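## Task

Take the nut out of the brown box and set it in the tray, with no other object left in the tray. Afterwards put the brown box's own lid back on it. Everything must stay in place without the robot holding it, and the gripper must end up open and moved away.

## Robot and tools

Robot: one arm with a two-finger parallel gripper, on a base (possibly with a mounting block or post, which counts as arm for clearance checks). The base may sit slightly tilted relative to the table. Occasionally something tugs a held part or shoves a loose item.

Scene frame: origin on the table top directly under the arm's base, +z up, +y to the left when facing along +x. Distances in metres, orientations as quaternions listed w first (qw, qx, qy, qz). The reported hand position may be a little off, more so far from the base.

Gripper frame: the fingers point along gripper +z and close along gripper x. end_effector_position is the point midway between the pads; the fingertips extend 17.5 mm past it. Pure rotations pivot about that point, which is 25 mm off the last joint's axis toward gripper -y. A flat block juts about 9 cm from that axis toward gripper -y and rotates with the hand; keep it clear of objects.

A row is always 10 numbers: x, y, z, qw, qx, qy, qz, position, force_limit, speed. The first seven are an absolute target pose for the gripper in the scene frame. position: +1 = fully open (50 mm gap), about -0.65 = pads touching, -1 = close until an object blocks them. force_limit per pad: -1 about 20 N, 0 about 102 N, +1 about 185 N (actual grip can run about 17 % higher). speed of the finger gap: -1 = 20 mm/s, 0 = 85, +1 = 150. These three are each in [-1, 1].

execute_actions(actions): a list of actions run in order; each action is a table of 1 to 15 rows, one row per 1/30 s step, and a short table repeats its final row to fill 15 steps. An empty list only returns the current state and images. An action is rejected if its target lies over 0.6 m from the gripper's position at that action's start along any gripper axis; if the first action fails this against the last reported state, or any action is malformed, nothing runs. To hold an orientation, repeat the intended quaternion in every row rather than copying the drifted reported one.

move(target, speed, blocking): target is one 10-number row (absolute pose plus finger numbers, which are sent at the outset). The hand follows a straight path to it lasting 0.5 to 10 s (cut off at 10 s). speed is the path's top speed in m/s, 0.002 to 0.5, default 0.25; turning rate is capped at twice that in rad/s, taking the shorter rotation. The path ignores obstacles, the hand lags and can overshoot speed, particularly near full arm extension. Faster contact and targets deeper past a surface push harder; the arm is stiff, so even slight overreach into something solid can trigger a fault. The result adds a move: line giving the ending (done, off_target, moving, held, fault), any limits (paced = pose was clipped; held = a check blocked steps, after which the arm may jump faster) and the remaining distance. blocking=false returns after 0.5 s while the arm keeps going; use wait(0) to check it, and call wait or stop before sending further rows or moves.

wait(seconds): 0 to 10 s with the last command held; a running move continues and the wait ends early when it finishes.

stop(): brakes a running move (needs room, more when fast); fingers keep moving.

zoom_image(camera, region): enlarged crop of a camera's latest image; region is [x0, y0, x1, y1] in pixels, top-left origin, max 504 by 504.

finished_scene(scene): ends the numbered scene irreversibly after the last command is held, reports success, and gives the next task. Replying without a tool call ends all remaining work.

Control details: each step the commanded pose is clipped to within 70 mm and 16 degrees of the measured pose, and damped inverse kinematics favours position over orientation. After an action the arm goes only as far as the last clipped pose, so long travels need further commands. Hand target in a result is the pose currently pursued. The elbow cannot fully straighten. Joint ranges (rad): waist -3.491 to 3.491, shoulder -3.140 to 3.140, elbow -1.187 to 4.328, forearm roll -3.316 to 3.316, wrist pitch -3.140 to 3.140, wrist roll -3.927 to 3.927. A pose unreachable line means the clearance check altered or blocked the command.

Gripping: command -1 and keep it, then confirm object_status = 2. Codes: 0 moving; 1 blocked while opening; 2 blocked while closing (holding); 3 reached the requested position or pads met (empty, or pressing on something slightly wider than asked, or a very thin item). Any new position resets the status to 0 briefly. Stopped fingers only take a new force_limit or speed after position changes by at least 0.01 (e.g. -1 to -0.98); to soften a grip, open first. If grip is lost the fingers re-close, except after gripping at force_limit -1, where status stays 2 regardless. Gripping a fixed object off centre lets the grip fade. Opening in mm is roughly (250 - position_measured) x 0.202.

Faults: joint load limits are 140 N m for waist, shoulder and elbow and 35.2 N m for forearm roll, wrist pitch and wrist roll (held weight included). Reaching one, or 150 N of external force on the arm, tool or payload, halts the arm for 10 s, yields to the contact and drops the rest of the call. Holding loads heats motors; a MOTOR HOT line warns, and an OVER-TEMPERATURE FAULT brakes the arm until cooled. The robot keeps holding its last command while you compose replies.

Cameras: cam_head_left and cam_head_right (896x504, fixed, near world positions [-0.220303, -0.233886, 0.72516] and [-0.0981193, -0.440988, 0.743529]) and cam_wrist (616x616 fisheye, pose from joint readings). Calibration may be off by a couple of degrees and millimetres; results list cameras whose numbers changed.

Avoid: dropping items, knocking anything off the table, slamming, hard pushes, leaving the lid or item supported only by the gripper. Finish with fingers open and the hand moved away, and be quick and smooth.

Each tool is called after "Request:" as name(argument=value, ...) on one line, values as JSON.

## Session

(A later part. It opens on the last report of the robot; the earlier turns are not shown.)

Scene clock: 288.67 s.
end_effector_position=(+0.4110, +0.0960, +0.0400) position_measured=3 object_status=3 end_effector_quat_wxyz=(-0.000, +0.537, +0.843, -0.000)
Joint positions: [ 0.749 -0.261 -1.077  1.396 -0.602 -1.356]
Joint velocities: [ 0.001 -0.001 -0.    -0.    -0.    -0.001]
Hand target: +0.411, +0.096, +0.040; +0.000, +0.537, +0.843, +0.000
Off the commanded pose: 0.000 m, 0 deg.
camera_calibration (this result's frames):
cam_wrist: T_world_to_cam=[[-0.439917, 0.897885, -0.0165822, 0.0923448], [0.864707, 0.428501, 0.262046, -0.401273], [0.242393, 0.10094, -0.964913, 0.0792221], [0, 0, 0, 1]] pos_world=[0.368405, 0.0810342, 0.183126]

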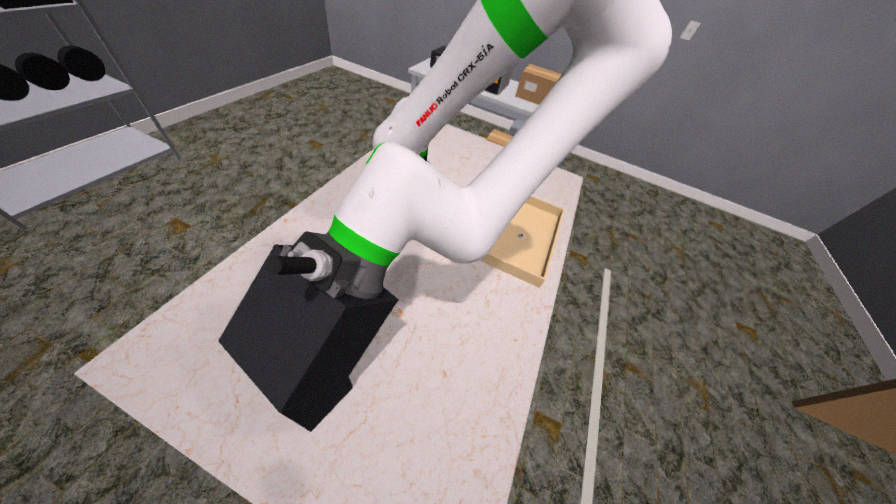

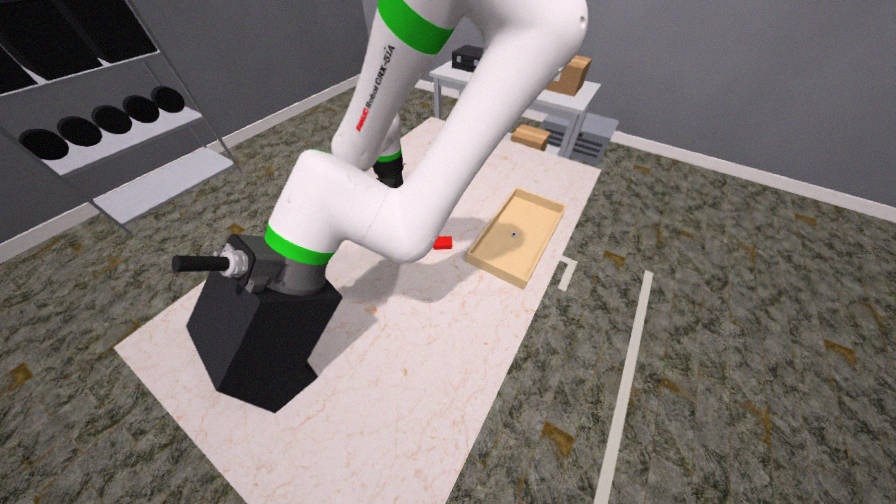

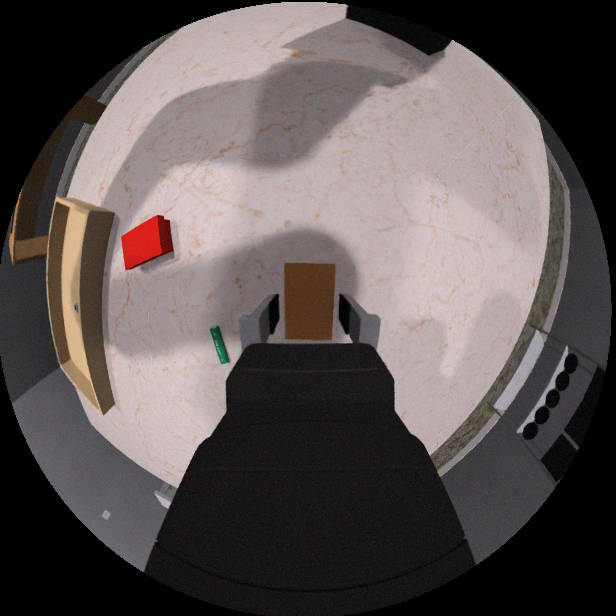

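Request:
move(target=[0.411, 0.096, 0.1, 0, 0.5373, 0.8434, 0, 1, -0.7, 0], speed=0.1)

Request:
move(target=[0.55, 0.2, 0.15, 0, 0.5373, 0.8434, 0, 1, -0.7, 0], speed=0.2)

Request:
zoom_image(camera="cam_wrist", region=[100, 100, 400, 300])

Scene clock: 293.80 s.
end_effector_position=(+0.4114, +0.0958, +0.0998) position_measured=3 object_status=3 end_effector_quat_wxyz=(+0.000, +0.537, +0.844, +0.000)
Joint positions: [ 1.028 -0.424 -1.061  1.097 -0.858 -1.205]
Joint velocities: [ 0.001 -0.     0.    -0.001  0.    -0.001]
Hand target: +0.411, +0.096, +0.100; +0.001, +0.537, +0.843, +0.000
Off the commanded pose: 0.000 m, 0 deg.
move: done
camera_calibration (this result's frames):
cam_wrist: T_world_to_cam=[[-0.440276, 0.897694, -0.0173957, 0.0939185], [0.864302, 0.428987, 0.262588, -0.41711], [0.243186, 0.100576, -0.964751, 0.136534], [0, 0, 0, 1]] pos_world=[0.368656, 0.0808928, 0.242883]

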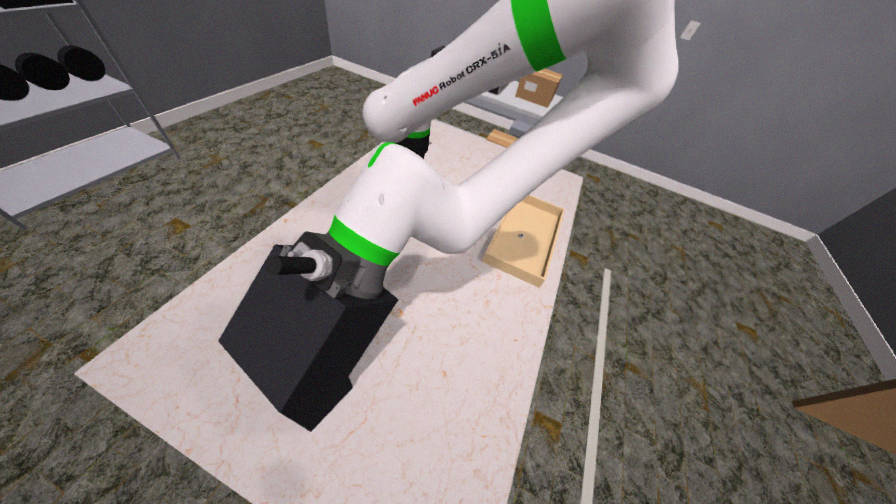

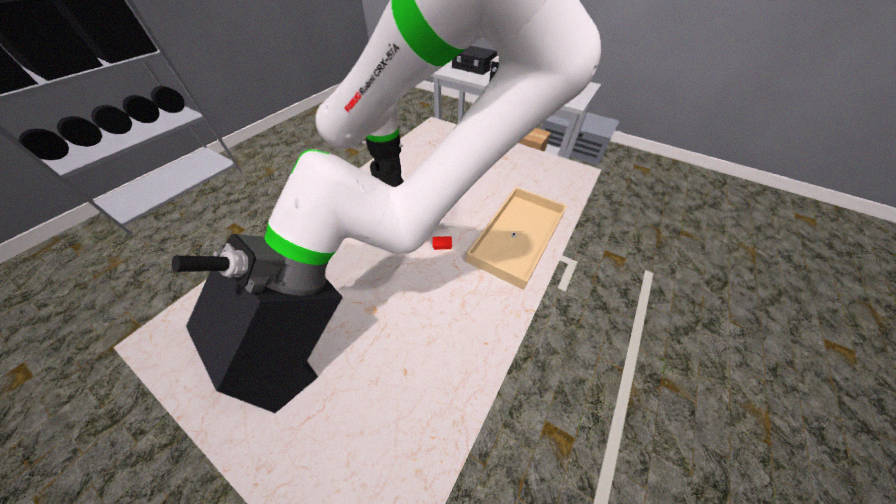

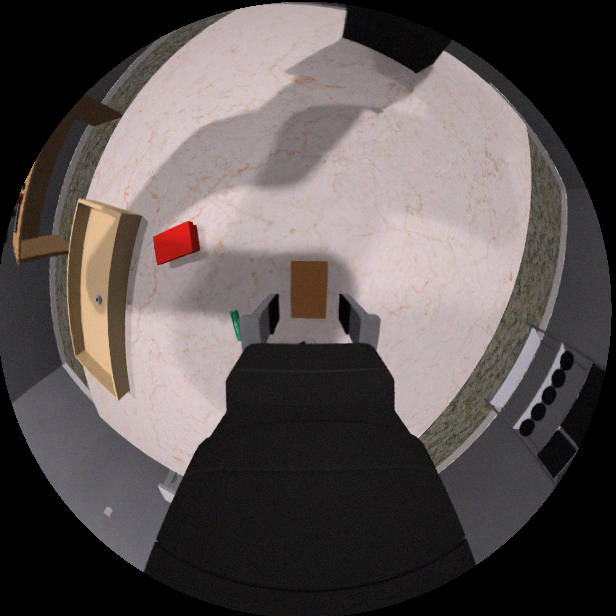

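Scene clock: 295.10 s.
end_effector_position=(+0.5500, +0.2004, +0.1501) position_measured=3 object_status=3 end_effector_quat_wxyz=(+0.000, +0.537, +0.843, +0.000)
Joint positions: [ 1.131 -0.149 -0.563  0.942 -1.051 -1.03 ]
Joint velocities: [-0.002  0.     0.001  0.001 -0.001 -0.001]
Hand target: +0.550, +0.200, +0.150; +0.000, +0.537, +0.843, +0.000
Off the commanded pose: 0.000 m, 0 deg.
move: done
camera_calibration (this result's frames):
cam_wrist: T_world_to_cam=[[-0.440077, 0.897801, -0.0169021, 0.0617455], [0.864476, 0.428684, 0.262508, -0.595014], [0.242925, 0.100912, -0.964782, 0.14088], [0, 0, 0, 1]] pos_world=[0.507325, 0.185422, 0.293158]

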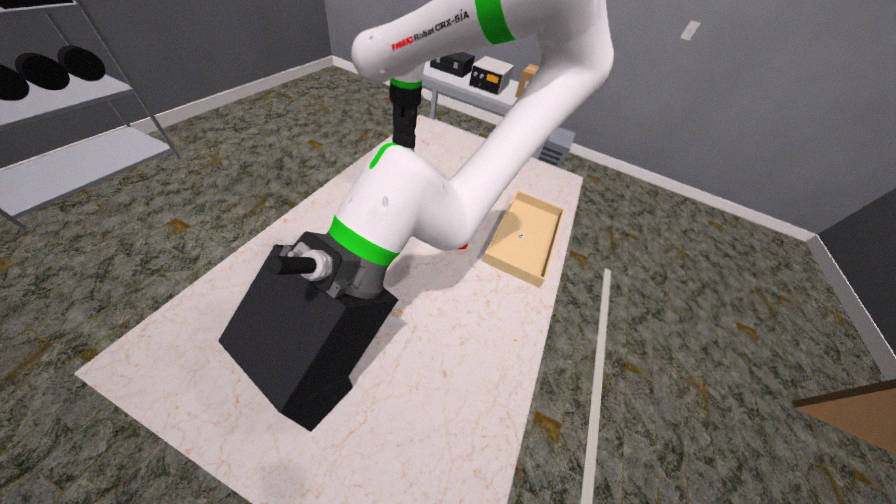

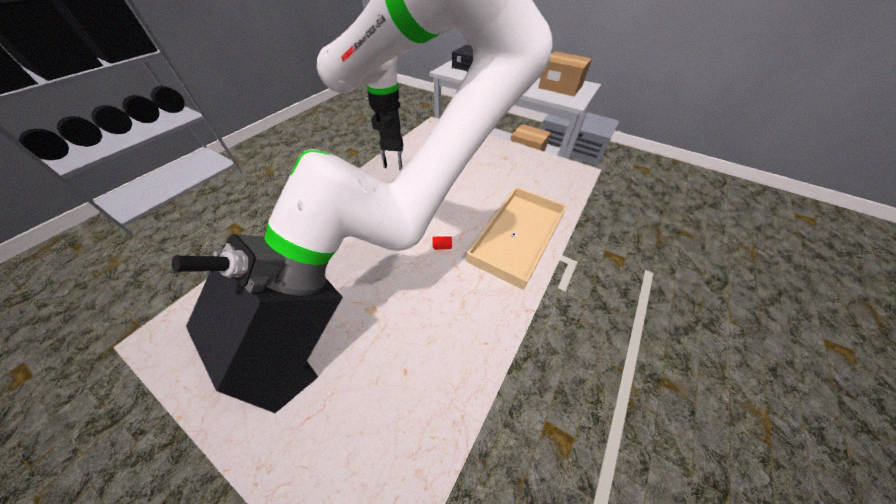

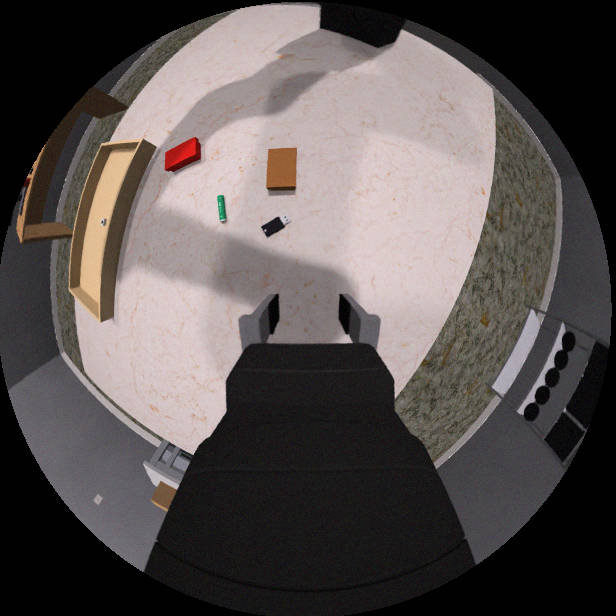

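Region (100, 100, 400, 300) of cam_wrist's 616x616 image, scaled by 1.680, with more detail than that image has.

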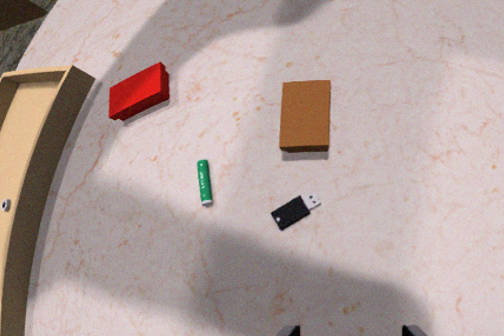

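Request:
zoom_image(camera="cam_wrist", region=[240, 130, 330, 210])

Region (240, 130, 330, 210) of cam_wrist's 616x616 image, scaled by 5.600, with more detail than that image has.

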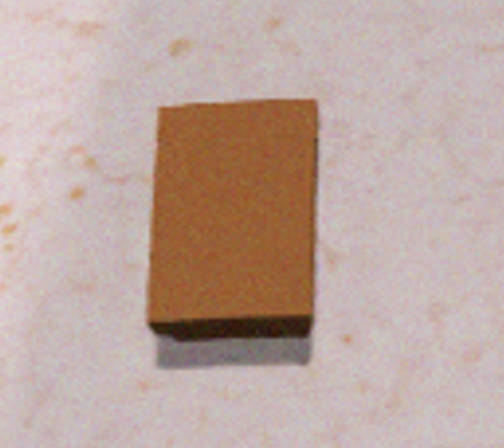

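Request:
finished_scene(scene=1)

The scene is finished: the task was done.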